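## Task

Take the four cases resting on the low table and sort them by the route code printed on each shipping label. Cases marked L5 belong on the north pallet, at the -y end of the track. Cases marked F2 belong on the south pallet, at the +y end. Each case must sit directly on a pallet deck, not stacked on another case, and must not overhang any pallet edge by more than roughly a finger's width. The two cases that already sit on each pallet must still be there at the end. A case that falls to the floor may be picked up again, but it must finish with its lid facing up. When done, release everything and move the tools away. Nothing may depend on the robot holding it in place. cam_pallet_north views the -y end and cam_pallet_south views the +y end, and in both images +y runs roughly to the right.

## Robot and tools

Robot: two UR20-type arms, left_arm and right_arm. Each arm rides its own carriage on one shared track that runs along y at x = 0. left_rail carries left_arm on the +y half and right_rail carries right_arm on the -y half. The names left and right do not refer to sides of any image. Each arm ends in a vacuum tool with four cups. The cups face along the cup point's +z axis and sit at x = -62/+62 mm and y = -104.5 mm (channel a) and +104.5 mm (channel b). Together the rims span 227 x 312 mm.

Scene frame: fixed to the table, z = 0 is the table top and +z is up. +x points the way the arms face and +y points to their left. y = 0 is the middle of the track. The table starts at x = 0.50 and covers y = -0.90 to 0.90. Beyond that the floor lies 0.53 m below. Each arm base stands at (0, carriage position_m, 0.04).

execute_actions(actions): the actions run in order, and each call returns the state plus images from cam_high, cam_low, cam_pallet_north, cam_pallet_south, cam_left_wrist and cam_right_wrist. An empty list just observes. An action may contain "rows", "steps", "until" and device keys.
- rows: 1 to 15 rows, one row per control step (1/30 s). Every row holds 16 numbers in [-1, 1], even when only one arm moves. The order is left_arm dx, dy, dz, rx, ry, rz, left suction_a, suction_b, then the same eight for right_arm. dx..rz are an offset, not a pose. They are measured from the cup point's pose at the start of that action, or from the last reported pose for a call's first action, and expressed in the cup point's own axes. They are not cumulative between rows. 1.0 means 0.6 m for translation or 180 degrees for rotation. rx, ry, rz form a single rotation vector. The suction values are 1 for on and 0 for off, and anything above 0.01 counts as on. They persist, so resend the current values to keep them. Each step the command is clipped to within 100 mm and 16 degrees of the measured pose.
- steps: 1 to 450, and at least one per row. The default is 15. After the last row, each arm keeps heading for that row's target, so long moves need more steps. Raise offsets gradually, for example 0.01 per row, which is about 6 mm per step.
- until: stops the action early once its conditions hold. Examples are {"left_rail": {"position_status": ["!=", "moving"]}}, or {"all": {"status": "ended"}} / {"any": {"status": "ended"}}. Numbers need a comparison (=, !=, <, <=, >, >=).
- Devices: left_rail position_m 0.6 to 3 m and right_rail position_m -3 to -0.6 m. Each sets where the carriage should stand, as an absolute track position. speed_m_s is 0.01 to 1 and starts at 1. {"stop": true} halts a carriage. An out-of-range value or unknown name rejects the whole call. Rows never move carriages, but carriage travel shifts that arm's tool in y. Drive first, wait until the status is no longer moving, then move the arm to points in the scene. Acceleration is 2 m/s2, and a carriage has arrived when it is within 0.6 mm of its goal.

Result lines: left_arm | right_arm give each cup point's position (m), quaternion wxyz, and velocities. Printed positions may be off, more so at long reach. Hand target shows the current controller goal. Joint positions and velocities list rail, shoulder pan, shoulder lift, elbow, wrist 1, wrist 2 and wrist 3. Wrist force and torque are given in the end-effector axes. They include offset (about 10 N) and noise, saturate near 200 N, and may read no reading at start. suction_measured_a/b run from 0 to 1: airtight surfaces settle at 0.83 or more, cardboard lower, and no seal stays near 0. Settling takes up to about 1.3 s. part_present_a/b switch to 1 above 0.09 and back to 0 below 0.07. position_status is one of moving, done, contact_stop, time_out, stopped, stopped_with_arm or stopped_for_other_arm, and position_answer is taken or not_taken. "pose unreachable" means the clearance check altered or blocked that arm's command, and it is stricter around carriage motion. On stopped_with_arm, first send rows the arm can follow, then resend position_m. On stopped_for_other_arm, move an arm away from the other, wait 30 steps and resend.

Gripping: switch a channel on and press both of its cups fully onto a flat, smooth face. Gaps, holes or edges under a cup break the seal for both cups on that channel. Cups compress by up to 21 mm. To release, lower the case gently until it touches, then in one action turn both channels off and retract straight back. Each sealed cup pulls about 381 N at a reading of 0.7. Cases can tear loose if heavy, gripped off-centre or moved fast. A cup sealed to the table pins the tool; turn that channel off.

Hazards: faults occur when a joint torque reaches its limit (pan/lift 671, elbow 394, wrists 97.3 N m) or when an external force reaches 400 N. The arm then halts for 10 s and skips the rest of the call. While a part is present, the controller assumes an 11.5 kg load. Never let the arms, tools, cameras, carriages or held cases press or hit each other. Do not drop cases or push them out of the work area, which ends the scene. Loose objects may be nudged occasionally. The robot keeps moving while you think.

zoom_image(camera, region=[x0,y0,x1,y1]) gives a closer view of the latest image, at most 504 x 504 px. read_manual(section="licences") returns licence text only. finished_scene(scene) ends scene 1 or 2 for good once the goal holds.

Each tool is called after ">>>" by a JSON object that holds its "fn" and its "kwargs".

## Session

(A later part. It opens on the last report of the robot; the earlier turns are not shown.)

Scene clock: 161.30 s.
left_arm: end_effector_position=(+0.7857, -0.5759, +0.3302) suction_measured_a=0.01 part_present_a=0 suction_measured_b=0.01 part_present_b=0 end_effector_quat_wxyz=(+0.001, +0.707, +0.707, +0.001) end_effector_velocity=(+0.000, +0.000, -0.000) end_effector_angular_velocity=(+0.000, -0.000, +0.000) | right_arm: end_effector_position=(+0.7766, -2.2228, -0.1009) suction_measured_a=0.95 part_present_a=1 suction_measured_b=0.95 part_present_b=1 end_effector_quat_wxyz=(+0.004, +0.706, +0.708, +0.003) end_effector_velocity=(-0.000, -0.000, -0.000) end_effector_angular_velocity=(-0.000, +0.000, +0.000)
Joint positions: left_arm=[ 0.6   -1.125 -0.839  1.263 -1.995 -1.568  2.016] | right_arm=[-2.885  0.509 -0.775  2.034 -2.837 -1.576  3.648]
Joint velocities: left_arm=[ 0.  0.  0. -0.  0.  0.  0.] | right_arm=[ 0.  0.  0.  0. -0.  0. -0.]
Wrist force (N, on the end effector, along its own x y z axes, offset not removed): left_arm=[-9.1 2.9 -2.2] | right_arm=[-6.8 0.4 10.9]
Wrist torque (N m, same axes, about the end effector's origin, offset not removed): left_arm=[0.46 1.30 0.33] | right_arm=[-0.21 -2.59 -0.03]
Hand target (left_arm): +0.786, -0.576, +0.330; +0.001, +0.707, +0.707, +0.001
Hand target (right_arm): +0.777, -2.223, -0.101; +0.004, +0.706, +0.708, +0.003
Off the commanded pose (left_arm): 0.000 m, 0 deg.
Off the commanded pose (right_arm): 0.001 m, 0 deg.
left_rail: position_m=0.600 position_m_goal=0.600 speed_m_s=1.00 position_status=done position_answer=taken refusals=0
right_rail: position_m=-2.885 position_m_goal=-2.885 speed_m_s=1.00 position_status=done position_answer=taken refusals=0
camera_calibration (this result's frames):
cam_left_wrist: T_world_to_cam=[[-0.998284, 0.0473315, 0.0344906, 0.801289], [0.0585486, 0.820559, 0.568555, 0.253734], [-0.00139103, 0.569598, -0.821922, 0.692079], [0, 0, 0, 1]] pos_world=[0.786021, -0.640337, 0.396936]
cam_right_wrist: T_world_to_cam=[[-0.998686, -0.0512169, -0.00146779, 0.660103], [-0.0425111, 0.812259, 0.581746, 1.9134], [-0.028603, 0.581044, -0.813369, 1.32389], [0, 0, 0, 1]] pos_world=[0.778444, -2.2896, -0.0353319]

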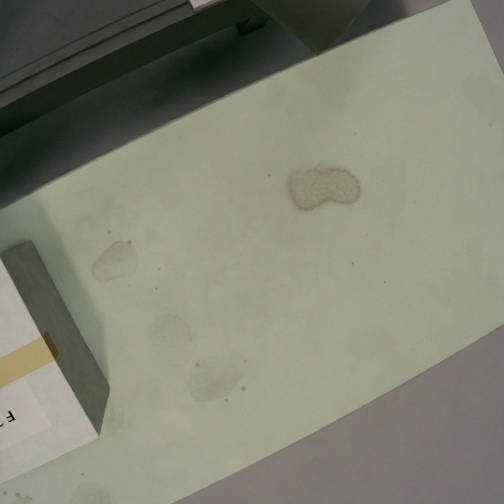

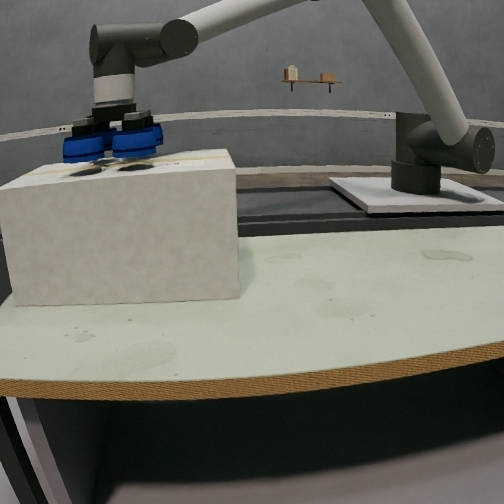

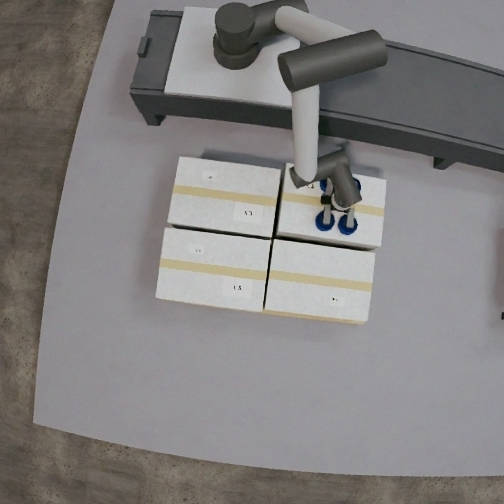

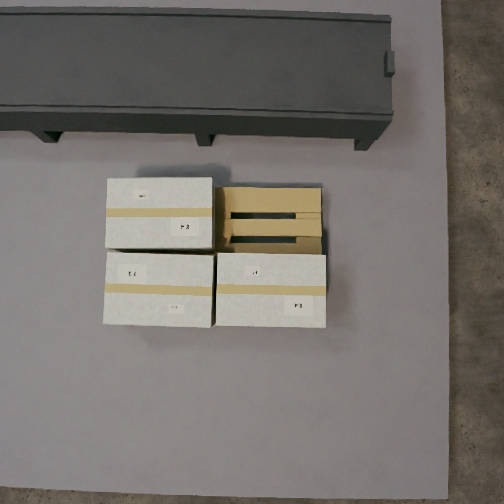

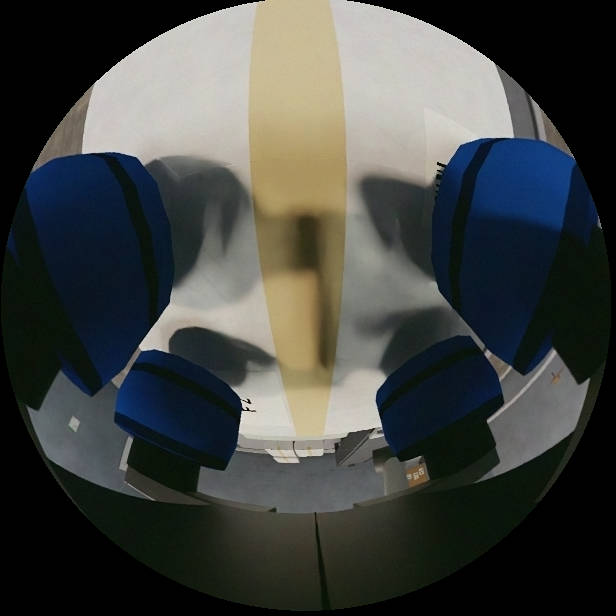

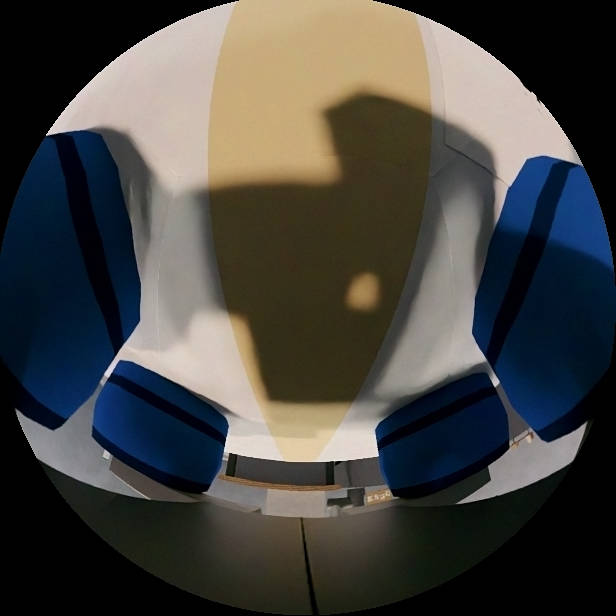

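>>> {"fn": "execute_actions", "kwargs": {"actions": [{"rows":[[0,0,0.05,0,0,0,1,1,0,0,0.042,0,0,0,1,1]],"steps":30},{"rows":[[0,0,0,0,0,0,1,1,0,0,-0.7,0,0,0,0,0]],"steps":50}]}}

Scene clock: 169.53 s.
left_arm: end_effector_position=(+0.7858, -0.5759, +0.3002) suction_measured_a=0.01 part_present_a=0 suction_measured_b=0.01 part_present_b=0 end_effector_quat_wxyz=(+0.001, +0.707, +0.707, +0.001) end_effector_velocity=(-0.000, -0.000, -0.000) end_effector_angular_velocity=(+0.000, -0.000, -0.000) | right_arm: end_effector_position=(+0.7740, -2.2225, +0.2943) suction_measured_a=0.00 part_present_a=0 suction_measured_b=0.00 part_present_b=0 end_effector_quat_wxyz=(+0.003, +0.706, +0.708, +0.003) end_effector_velocity=(+0.000, -0.000, +0.000) end_effector_angular_velocity=(+0.000, -0.000, -0.000)
Joint positions: left_arm=[ 0.6   -1.125 -0.824  1.279 -2.027 -1.568  2.016] | right_arm=[-2.885  0.511 -1.206  1.962 -2.335 -1.576  3.649]
Joint velocities: left_arm=[ 0. -0.  0.  0. -0.  0. -0.] | right_arm=[ 0. -0. -0. -0.  0. -0. -0.]
Wrist force (N, on the end effector, along its own x y z axes, offset not removed): left_arm=[-7.2 1.2 1.4] | right_arm=[-8.0 -3.4 1.6]
Wrist torque (N m, same axes, about the end effector's origin, offset not removed): left_arm=[0.27 1.08 0.23] | right_arm=[-0.06 1.75 -0.15]
Hand target (left_arm): +0.786, -0.576, +0.300; +0.001, +0.707, +0.707, +0.001
Hand target (right_arm): +0.774, -2.222, +0.294; +0.004, +0.706, +0.708, +0.003
Off the commanded pose (left_arm): 0.000 m, 0 deg.
Off the commanded pose (right_arm): 0.001 m, 0 deg.
left_rail: position_m=0.600 position_m_goal=0.600 speed_m_s=1.00 position_status=done position_answer=taken refusals=0
right_rail: position_m=-2.885 position_m_goal=-2.885 speed_m_s=1.00 position_status=done position_answer=taken refusals=0
camera_calibration (this result's frames):
cam_left_wrist: T_world_to_cam=[[-0.998285, 0.0473313, 0.034449, 0.802431], [0.0585247, 0.820551, 0.568569, 0.270815], [-0.00135604, 0.56961, -0.821914, 0.667408], [0, 0, 0, 1]] pos_world=[0.786111, -0.64036, 0.366932]
cam_right_wrist: T_world_to_cam=[[-0.998687, -0.0512121, -0.00143816, 0.65814], [-0.0424902, 0.812266, 0.581738, 1.68316], [-0.0286238, 0.581035, -0.813375, 1.64503], [0, 0, 0, 1]] pos_world=[0.775881, -2.28929, 0.359819]

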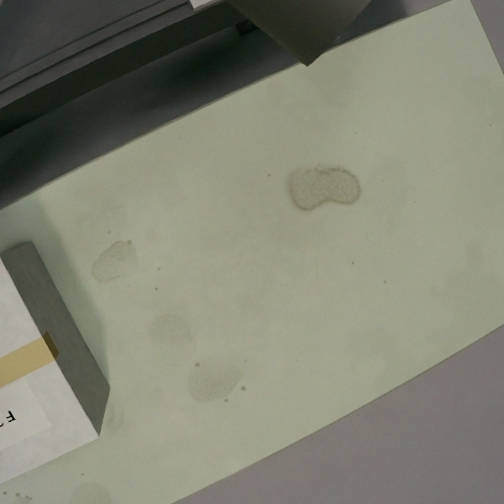

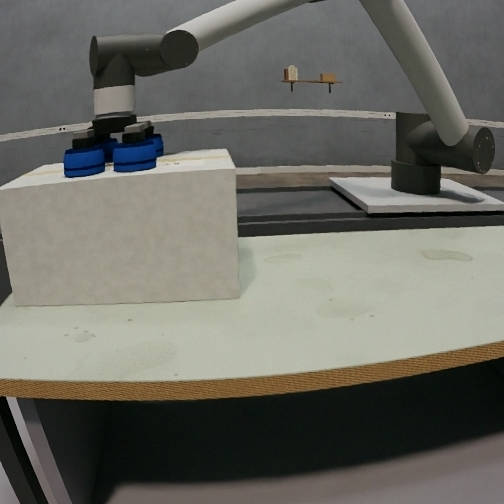

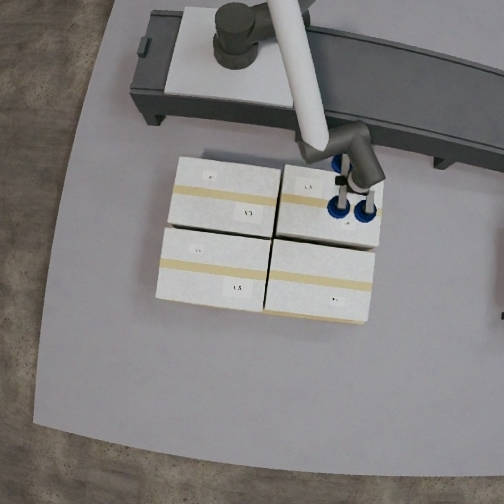

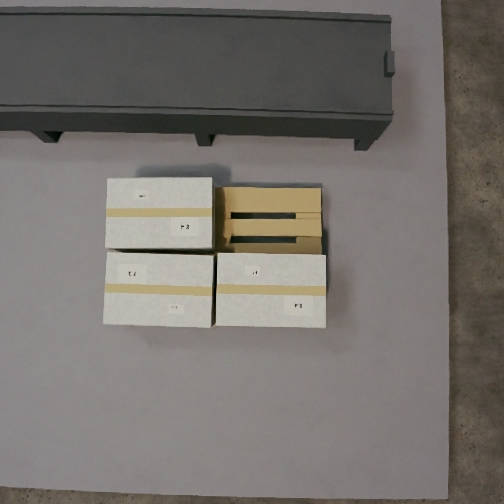

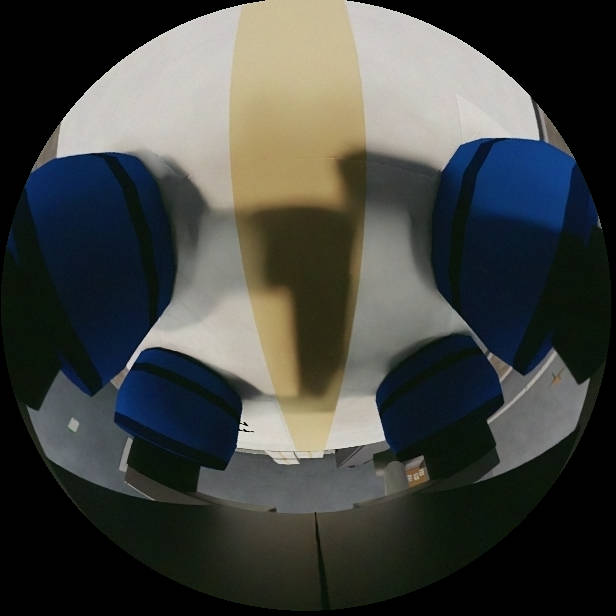

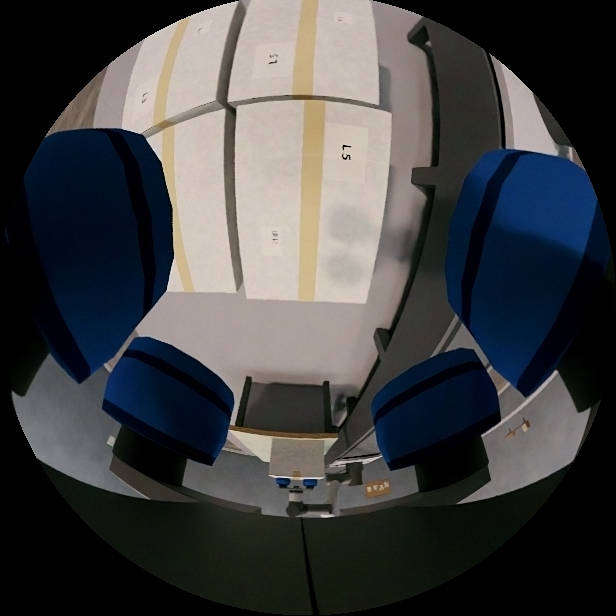

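>>> {"fn": "execute_actions", "kwargs": {"actions": [{"rows":[[0,0,0.02,0,0,0,1,1,0,0,0,0,0,0,0,0]],"steps":45}]}}

Scene clock: 172.83 s.
left_arm: end_effector_position=(+0.7858, -0.5759, +0.2881) suction_measured_a=0.93 part_present_a=1 suction_measured_b=0.93 part_present_b=1 end_effector_quat_wxyz=(+0.001, +0.707, +0.707, +0.001) end_effector_velocity=(-0.000, -0.000, -0.000) end_effector_angular_velocity=(+0.000, +0.000, -0.000) | right_arm: end_effector_position=(+0.7740, -2.2225, +0.2943) suction_measured_a=0.00 part_present_a=0 suction_measured_b=0.00 part_present_b=0 end_effector_quat_wxyz=(+0.003, +0.706, +0.708, +0.003) end_effector_velocity=(+0.000, +0.000, -0.000) end_effector_angular_velocity=(-0.000, +0.000, -0.000)
Joint positions: left_arm=[ 0.6   -1.125 -0.817  1.285 -2.039 -1.568  2.016] | right_arm=[-2.885  0.511 -1.206  1.962 -2.335 -1.576  3.649]
Joint velocities: left_arm=[ 0. -0.  0.  0. -0. -0. -0.] | right_arm=[ 0. -0.  0. -0.  0.  0. -0.]
Wrist force (N, on the end effector, along its own x y z axes, offset not removed): left_arm=[-8.1 2.0 5.4] | right_arm=[-3.3 -3.1 0.2]
Wrist torque (N m, same axes, about the end effector's origin, offset not removed): left_arm=[-0.54 -5.44 0.36] | right_arm=[0.12 1.23 -0.17]
Hand target (left_arm): +0.786, -0.576, +0.288; +0.001, +0.707, +0.707, +0.001
Hand target (right_arm): +0.774, -2.222, +0.294; +0.003, +0.706, +0.708, +0.003
Off the commanded pose (left_arm): 0.000 m, 0 deg.
Off the commanded pose (right_arm): 0.000 m, 0 deg.
left_rail: position_m=0.600 position_m_goal=0.600 speed_m_s=1.00 position_status=done position_answer=taken refusals=0
right_rail: position_m=-2.885 position_m_goal=-2.885 speed_m_s=1.00 position_status=done position_answer=taken refusals=0
camera_calibration (this result's frames):
cam_left_wrist: T_world_to_cam=[[-0.998285, 0.0473249, 0.0344664, 0.802868], [0.0585294, 0.820556, 0.568561, 0.277597], [-0.00137454, 0.569603, -0.821919, 0.65752], [0, 0, 0, 1]] pos_world=[0.786147, -0.640305, 0.354925]
cam_right_wrist: T_world_to_cam=[[-0.998687, -0.0512074, -0.00147473, 0.658188], [-0.0425072, 0.812255, 0.581752, 1.68312], [-0.0285922, 0.581051, -0.813365, 1.64507], [0, 0, 0, 1]] pos_world=[0.775905, -2.28929, 0.359849]

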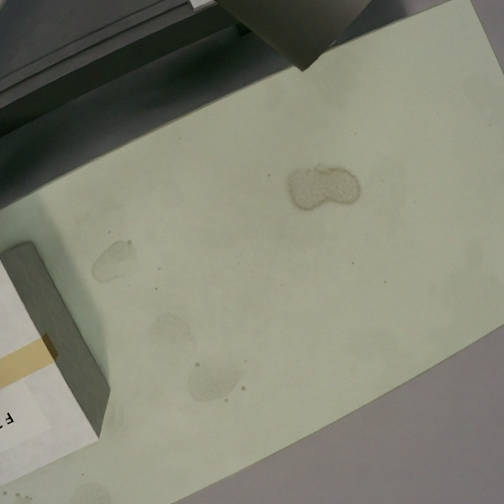

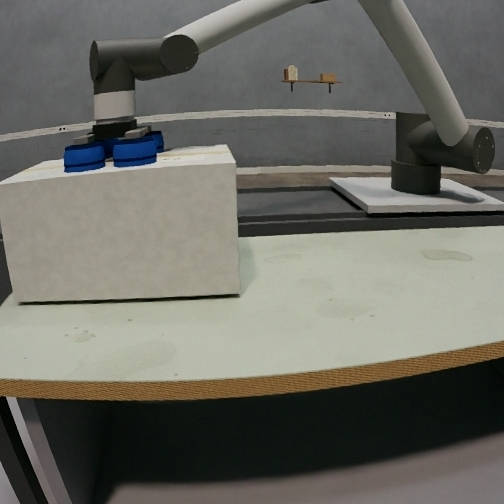

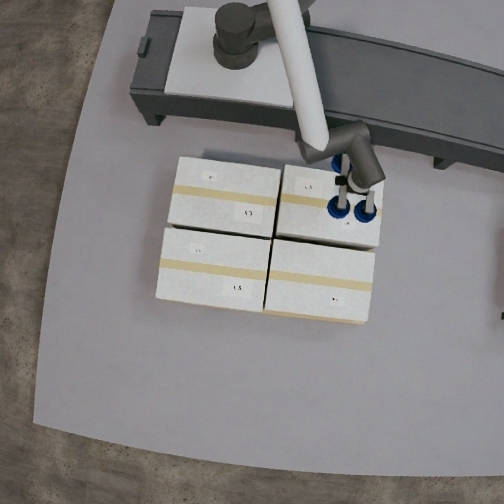

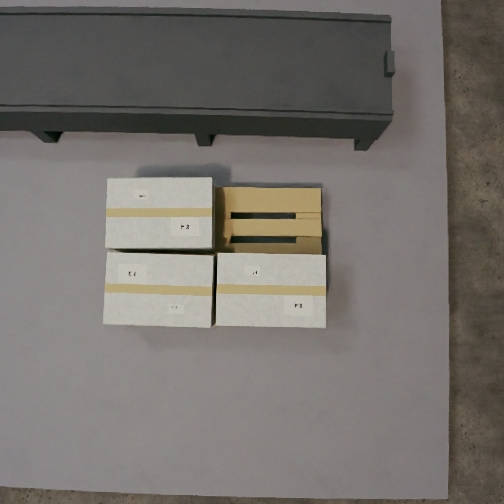

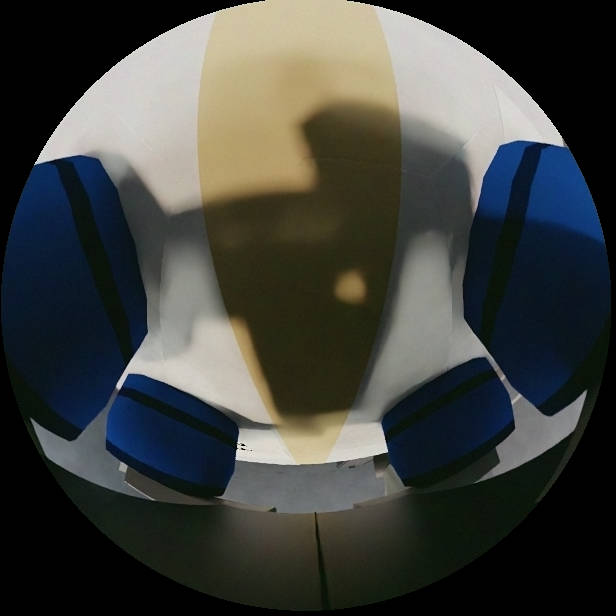

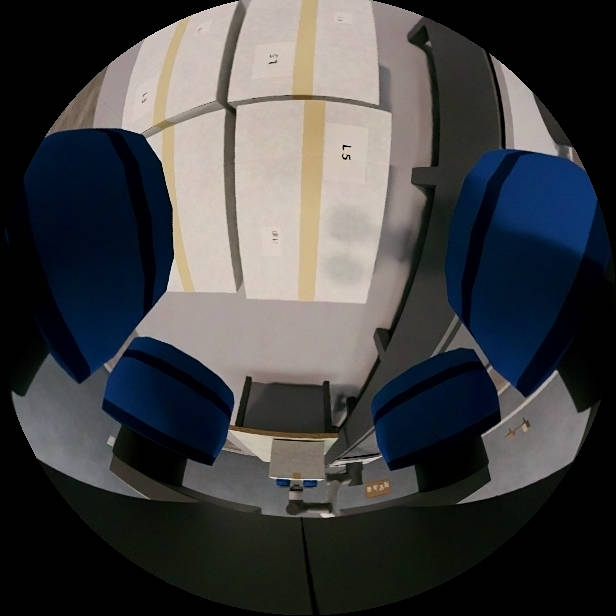

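>>> {"fn": "execute_actions", "kwargs": {"actions": [{"rows":[[0,0,-0.04,0,0,0,1,1,0,0,0,0,0,0,0,0],[0,0,-0.1,0,0,0,1,1,0,0,0,0,0,0,0,0]],"steps":25},{"left_rail":{"position_m":3.0},"rows":[[0.867,0.02,0,0,0,0,1,1,0,0,0,0,0,0,0,0]],"steps":200,"until":{"all":{"status":"ended"}}},{"rows":[[0.867,0,0.2,0,0,0,1,1,0,0,0,0,0,0,0,0]],"steps":60}]}}

Scene clock: 184.70 s.
left_arm: end_effector_position=(+0.7971, +2.8649, +0.2274) suction_measured_a=0.93 part_present_a=1 suction_measured_b=0.93 part_present_b=1 end_effector_quat_wxyz=(+0.000, +0.707, +0.707, +0.001) end_effector_velocity=(+0.000, +0.000, -0.000) end_effector_angular_velocity=(+0.000, +0.000, +0.000) | right_arm: end_effector_position=(+0.7740, -2.2225, +0.2943) suction_measured_a=0.00 part_present_a=0 suction_measured_b=0.00 part_present_b=0 end_effector_quat_wxyz=(+0.003, +0.706, +0.708, +0.003) end_effector_velocity=(-0.000, +0.000, +0.000) end_effector_angular_velocity=(+0.000, -0.000, -0.000)
Joint positions: left_arm=[ 3.    -0.42  -1.329  2.291 -2.534 -1.57   2.721] | right_arm=[-2.885  0.511 -1.206  1.962 -2.335 -1.576  3.649]
Joint velocities: left_arm=[ 0.  0.  0.  0. -0. -0.  0.] | right_arm=[ 0.  0. -0.  0. -0. -0.  0.]
Wrist force (N, on the end effector, along its own x y z axes, offset not removed): left_arm=[-6.9 3.8 7.6] | right_arm=[-3.8 3.0 0.9]
Wrist torque (N m, same axes, about the end effector's origin, offset not removed): left_arm=[-0.29 -5.35 0.41] | right_arm=[0.66 1.13 -0.21]
Hand target (left_arm): +0.797, +2.865, +0.227; +0.000, +0.707, +0.707, +0.001
Hand target (right_arm): +0.774, -2.222, +0.294; +0.003, +0.706, +0.708, +0.003
Off the commanded pose (left_arm): 0.001 m, 0 deg.
Off the commanded pose (right_arm): 0.000 m, 0 deg.
left_rail: position_m=3.000 position_m_goal=3.000 speed_m_s=1.00 position_status=done position_answer=taken refusals=0
right_rail: position_m=-2.885 position_m_goal=-2.885 speed_m_s=1.00 position_status=done position_answer=taken refusals=0
camera_calibration (this result's frames):
cam_left_wrist: T_world_to_cam=[[-0.998247, 0.0471877, 0.0357219, 0.653482], [0.0591313, 0.820638, 0.568381, -2.51255], [-0.00249414, 0.569497, -0.82199, -1.35103], [0, 0, 0, 1]] pos_world=[0.797538, 2.80047, 0.294207]
cam_right_wrist: T_world_to_cam=[[-0.998687, -0.0512076, -0.00143825, 0.658155], [-0.0424867, 0.812266, 0.581737, 1.68317], [-0.0286211, 0.581034, -0.813376, 1.64504], [0, 0, 0, 1]] pos_world=[0.775885, -2.2893, 0.359819]

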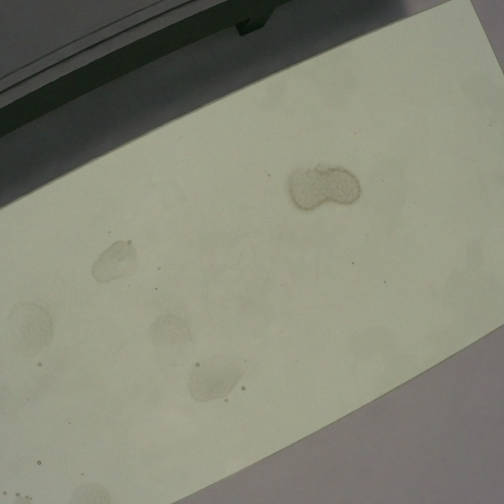

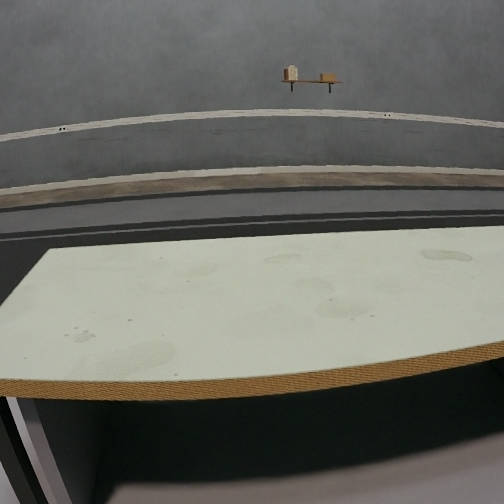

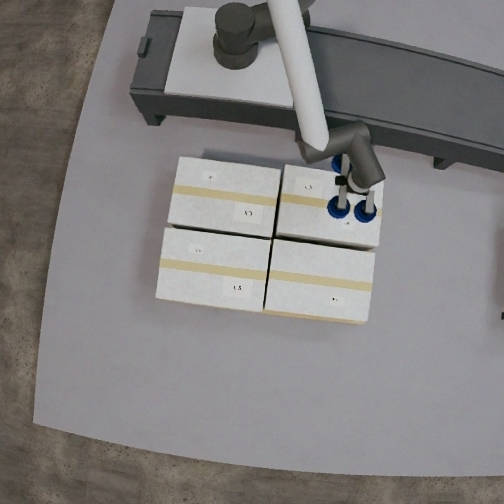

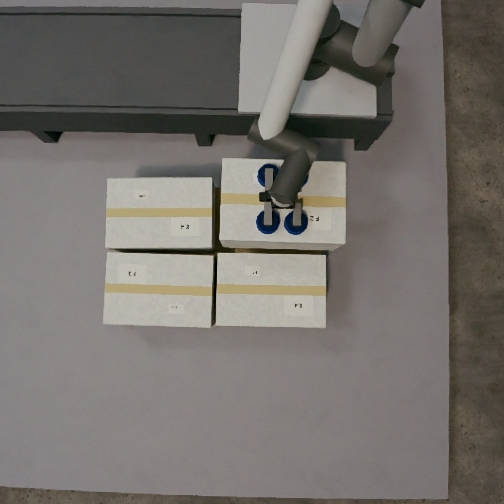

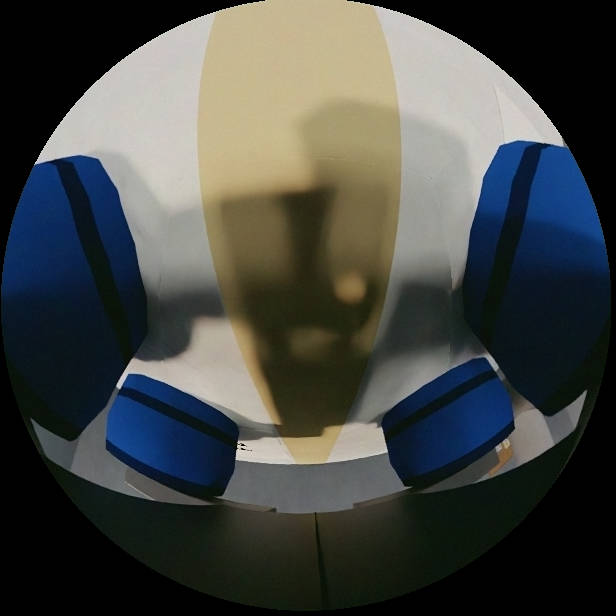

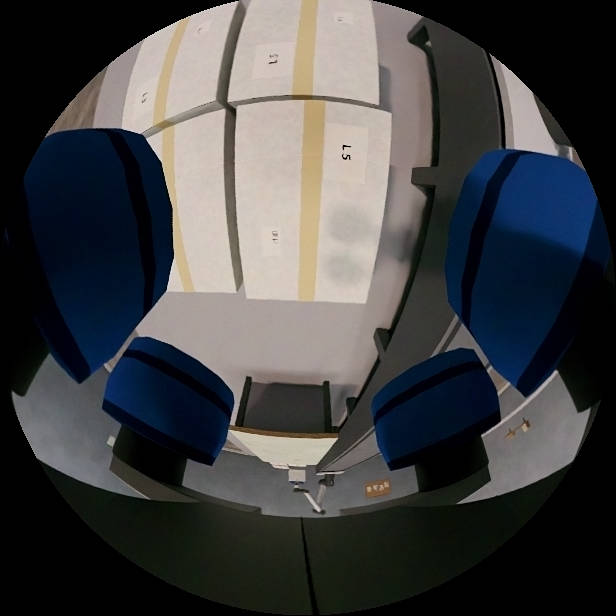

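>>> {"fn": "execute_actions", "kwargs": {"actions": [{"rows":[[-0.065,0,0,0,0,0,1,1,0,0,0,0,0,0,0,0]],"steps":20},{"rows":[[0,0,0.1,0,0,0,1,1,0,0,0,0,0,0,0,0],[0,0,0.545,0,0,0,1,1,0,0,0,0,0,0,0,0]],"steps":65},{"rows":[[0,0,-0.8,0,0,0,0,0,0,0,0,0,0,0,0,0]],"steps":55},{"left_rail":{"position_m":1.5},"right_rail":{"position_m":-1.8},"steps":150,"until":{"all":{"status":"ended"}}}]}}

Scene clock: 196.63 s.
left_arm: end_effector_position=(+0.7967, +1.3260, +0.3807) suction_measured_a=0.01 part_present_a=0 suction_measured_b=0.01 part_present_b=0 end_effector_quat_wxyz=(+0.001, +0.707, +0.707, +0.001) end_effector_velocity=(+0.000, +0.000, +0.000) end_effector_angular_velocity=(-0.000, -0.000, +0.001) | right_arm: end_effector_position=(+0.7740, -1.1373, +0.2942) suction_measured_a=0.00 part_present_a=0 suction_measured_b=0.00 part_present_b=0 end_effector_quat_wxyz=(+0.003, +0.706, +0.708, +0.003) end_effector_velocity=(-0.000, -0.000, +0.000) end_effector_angular_velocity=(+0.000, -0.000, +0.000)
Joint positions: left_arm=[ 1.5   -0.464 -1.489  2.184 -2.267 -1.569  2.676] | right_arm=[-1.8    0.511 -1.206  1.962 -2.335 -1.576  3.649]
Joint velocities: left_arm=[ 0.     0.001 -0.     0.    -0.    -0.    -0.   ] | right_arm=[ 0. -0. -0.  0.  0.  0. -0.]
Wrist force (N, on the end effector, along its own x y z axes, offset not removed): left_arm=[-6.2 3.8 1.2] | right_arm=[2.7 0.9 -0.8]
Wrist torque (N m, same axes, about the end effector's origin, offset not removed): left_arm=[0.55 0.96 0.34] | right_arm=[0.57 0.21 -0.06]
Hand target (left_arm): +0.797, +1.326, +0.381; +0.000, +0.707, +0.707, +0.001
Hand target (right_arm): +0.774, -1.137, +0.294; +0.003, +0.706, +0.708, +0.003
Off the commanded pose (left_arm): 0.001 m, 0 deg.
Off the commanded pose (right_arm): 0.000 m, 0 deg.
left_rail: position_m=1.500 position_m_goal=1.500 speed_m_s=1.00 position_status=done position_answer=taken refusals=0
right_rail: position_m=-1.800 position_m_goal=-1.800 speed_m_s=1.00 position_status=done position_answer=taken refusals=0
camera_calibration (this result's frames):
cam_left_wrist: T_world_to_cam=[[-0.998248, 0.0472287, 0.0356481, 0.720212], [0.059123, 0.820631, 0.568391, -1.33681], [-0.00240957, 0.569503, -0.821986, -0.348736], [0, 0, 0, 1]] pos_world=[0.797146, 1.26162, 0.447499]
cam_right_wrist: T_world_to_cam=[[-0.998687, -0.0512122, -0.00140354, 0.713712], [-0.0424708, 0.812278, 0.581722, 0.801676], [-0.0286512, 0.581018, -0.813387, 1.01443], [0, 0, 0, 1]] pos_world=[0.775887, -1.20404, 0.359773]

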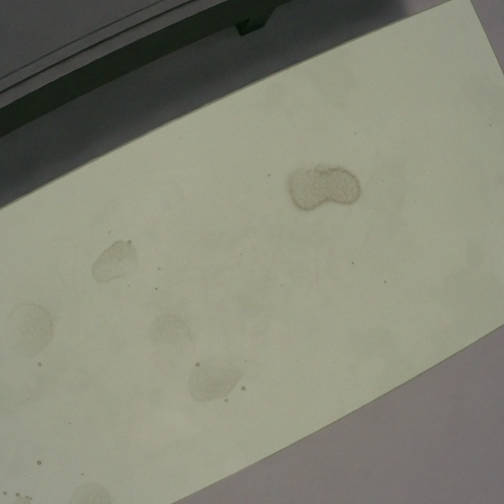

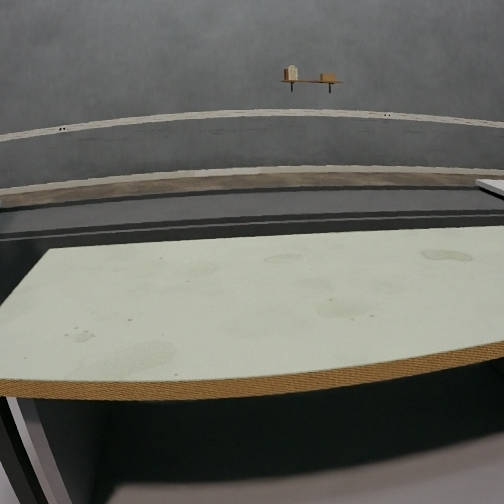

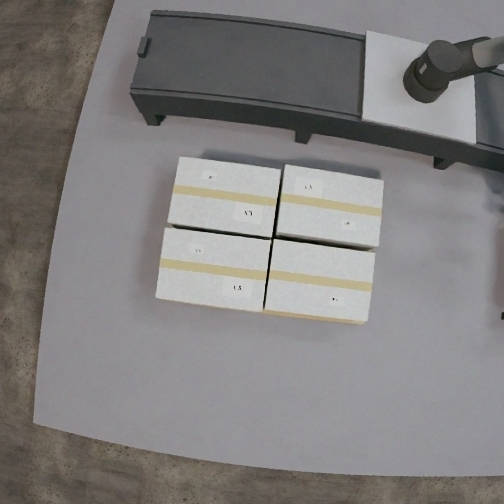

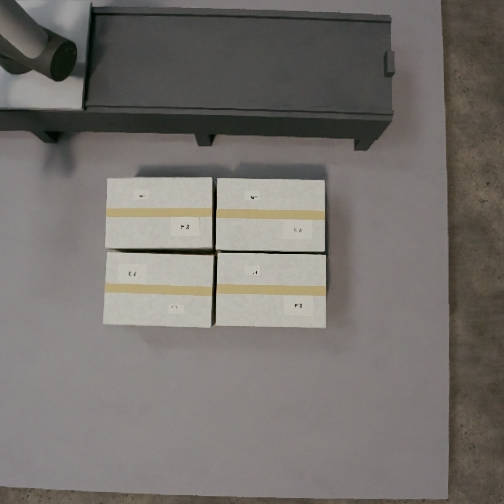

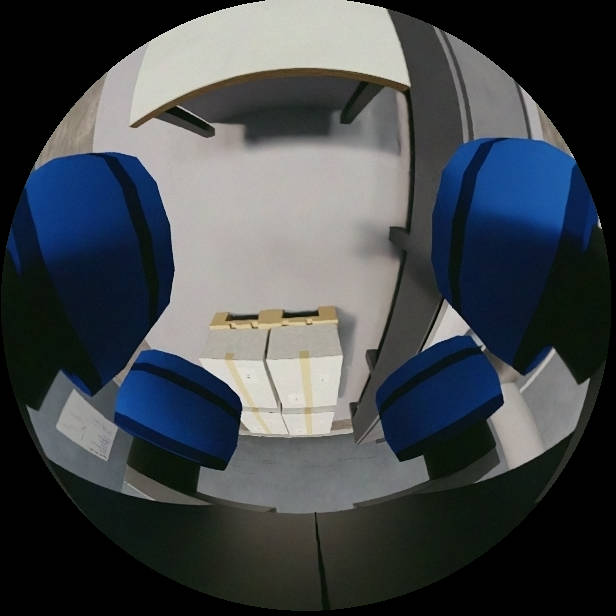

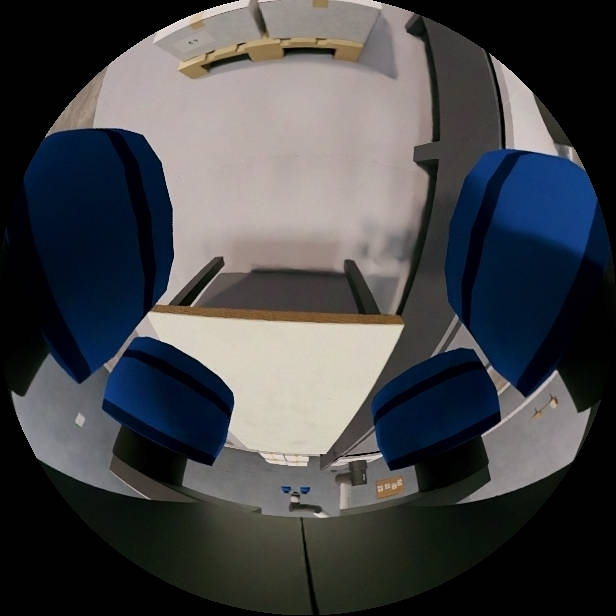

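>>> {"fn": "finished_scene", "kwargs": {"scene": 1}}

The scene is finished: the task was done.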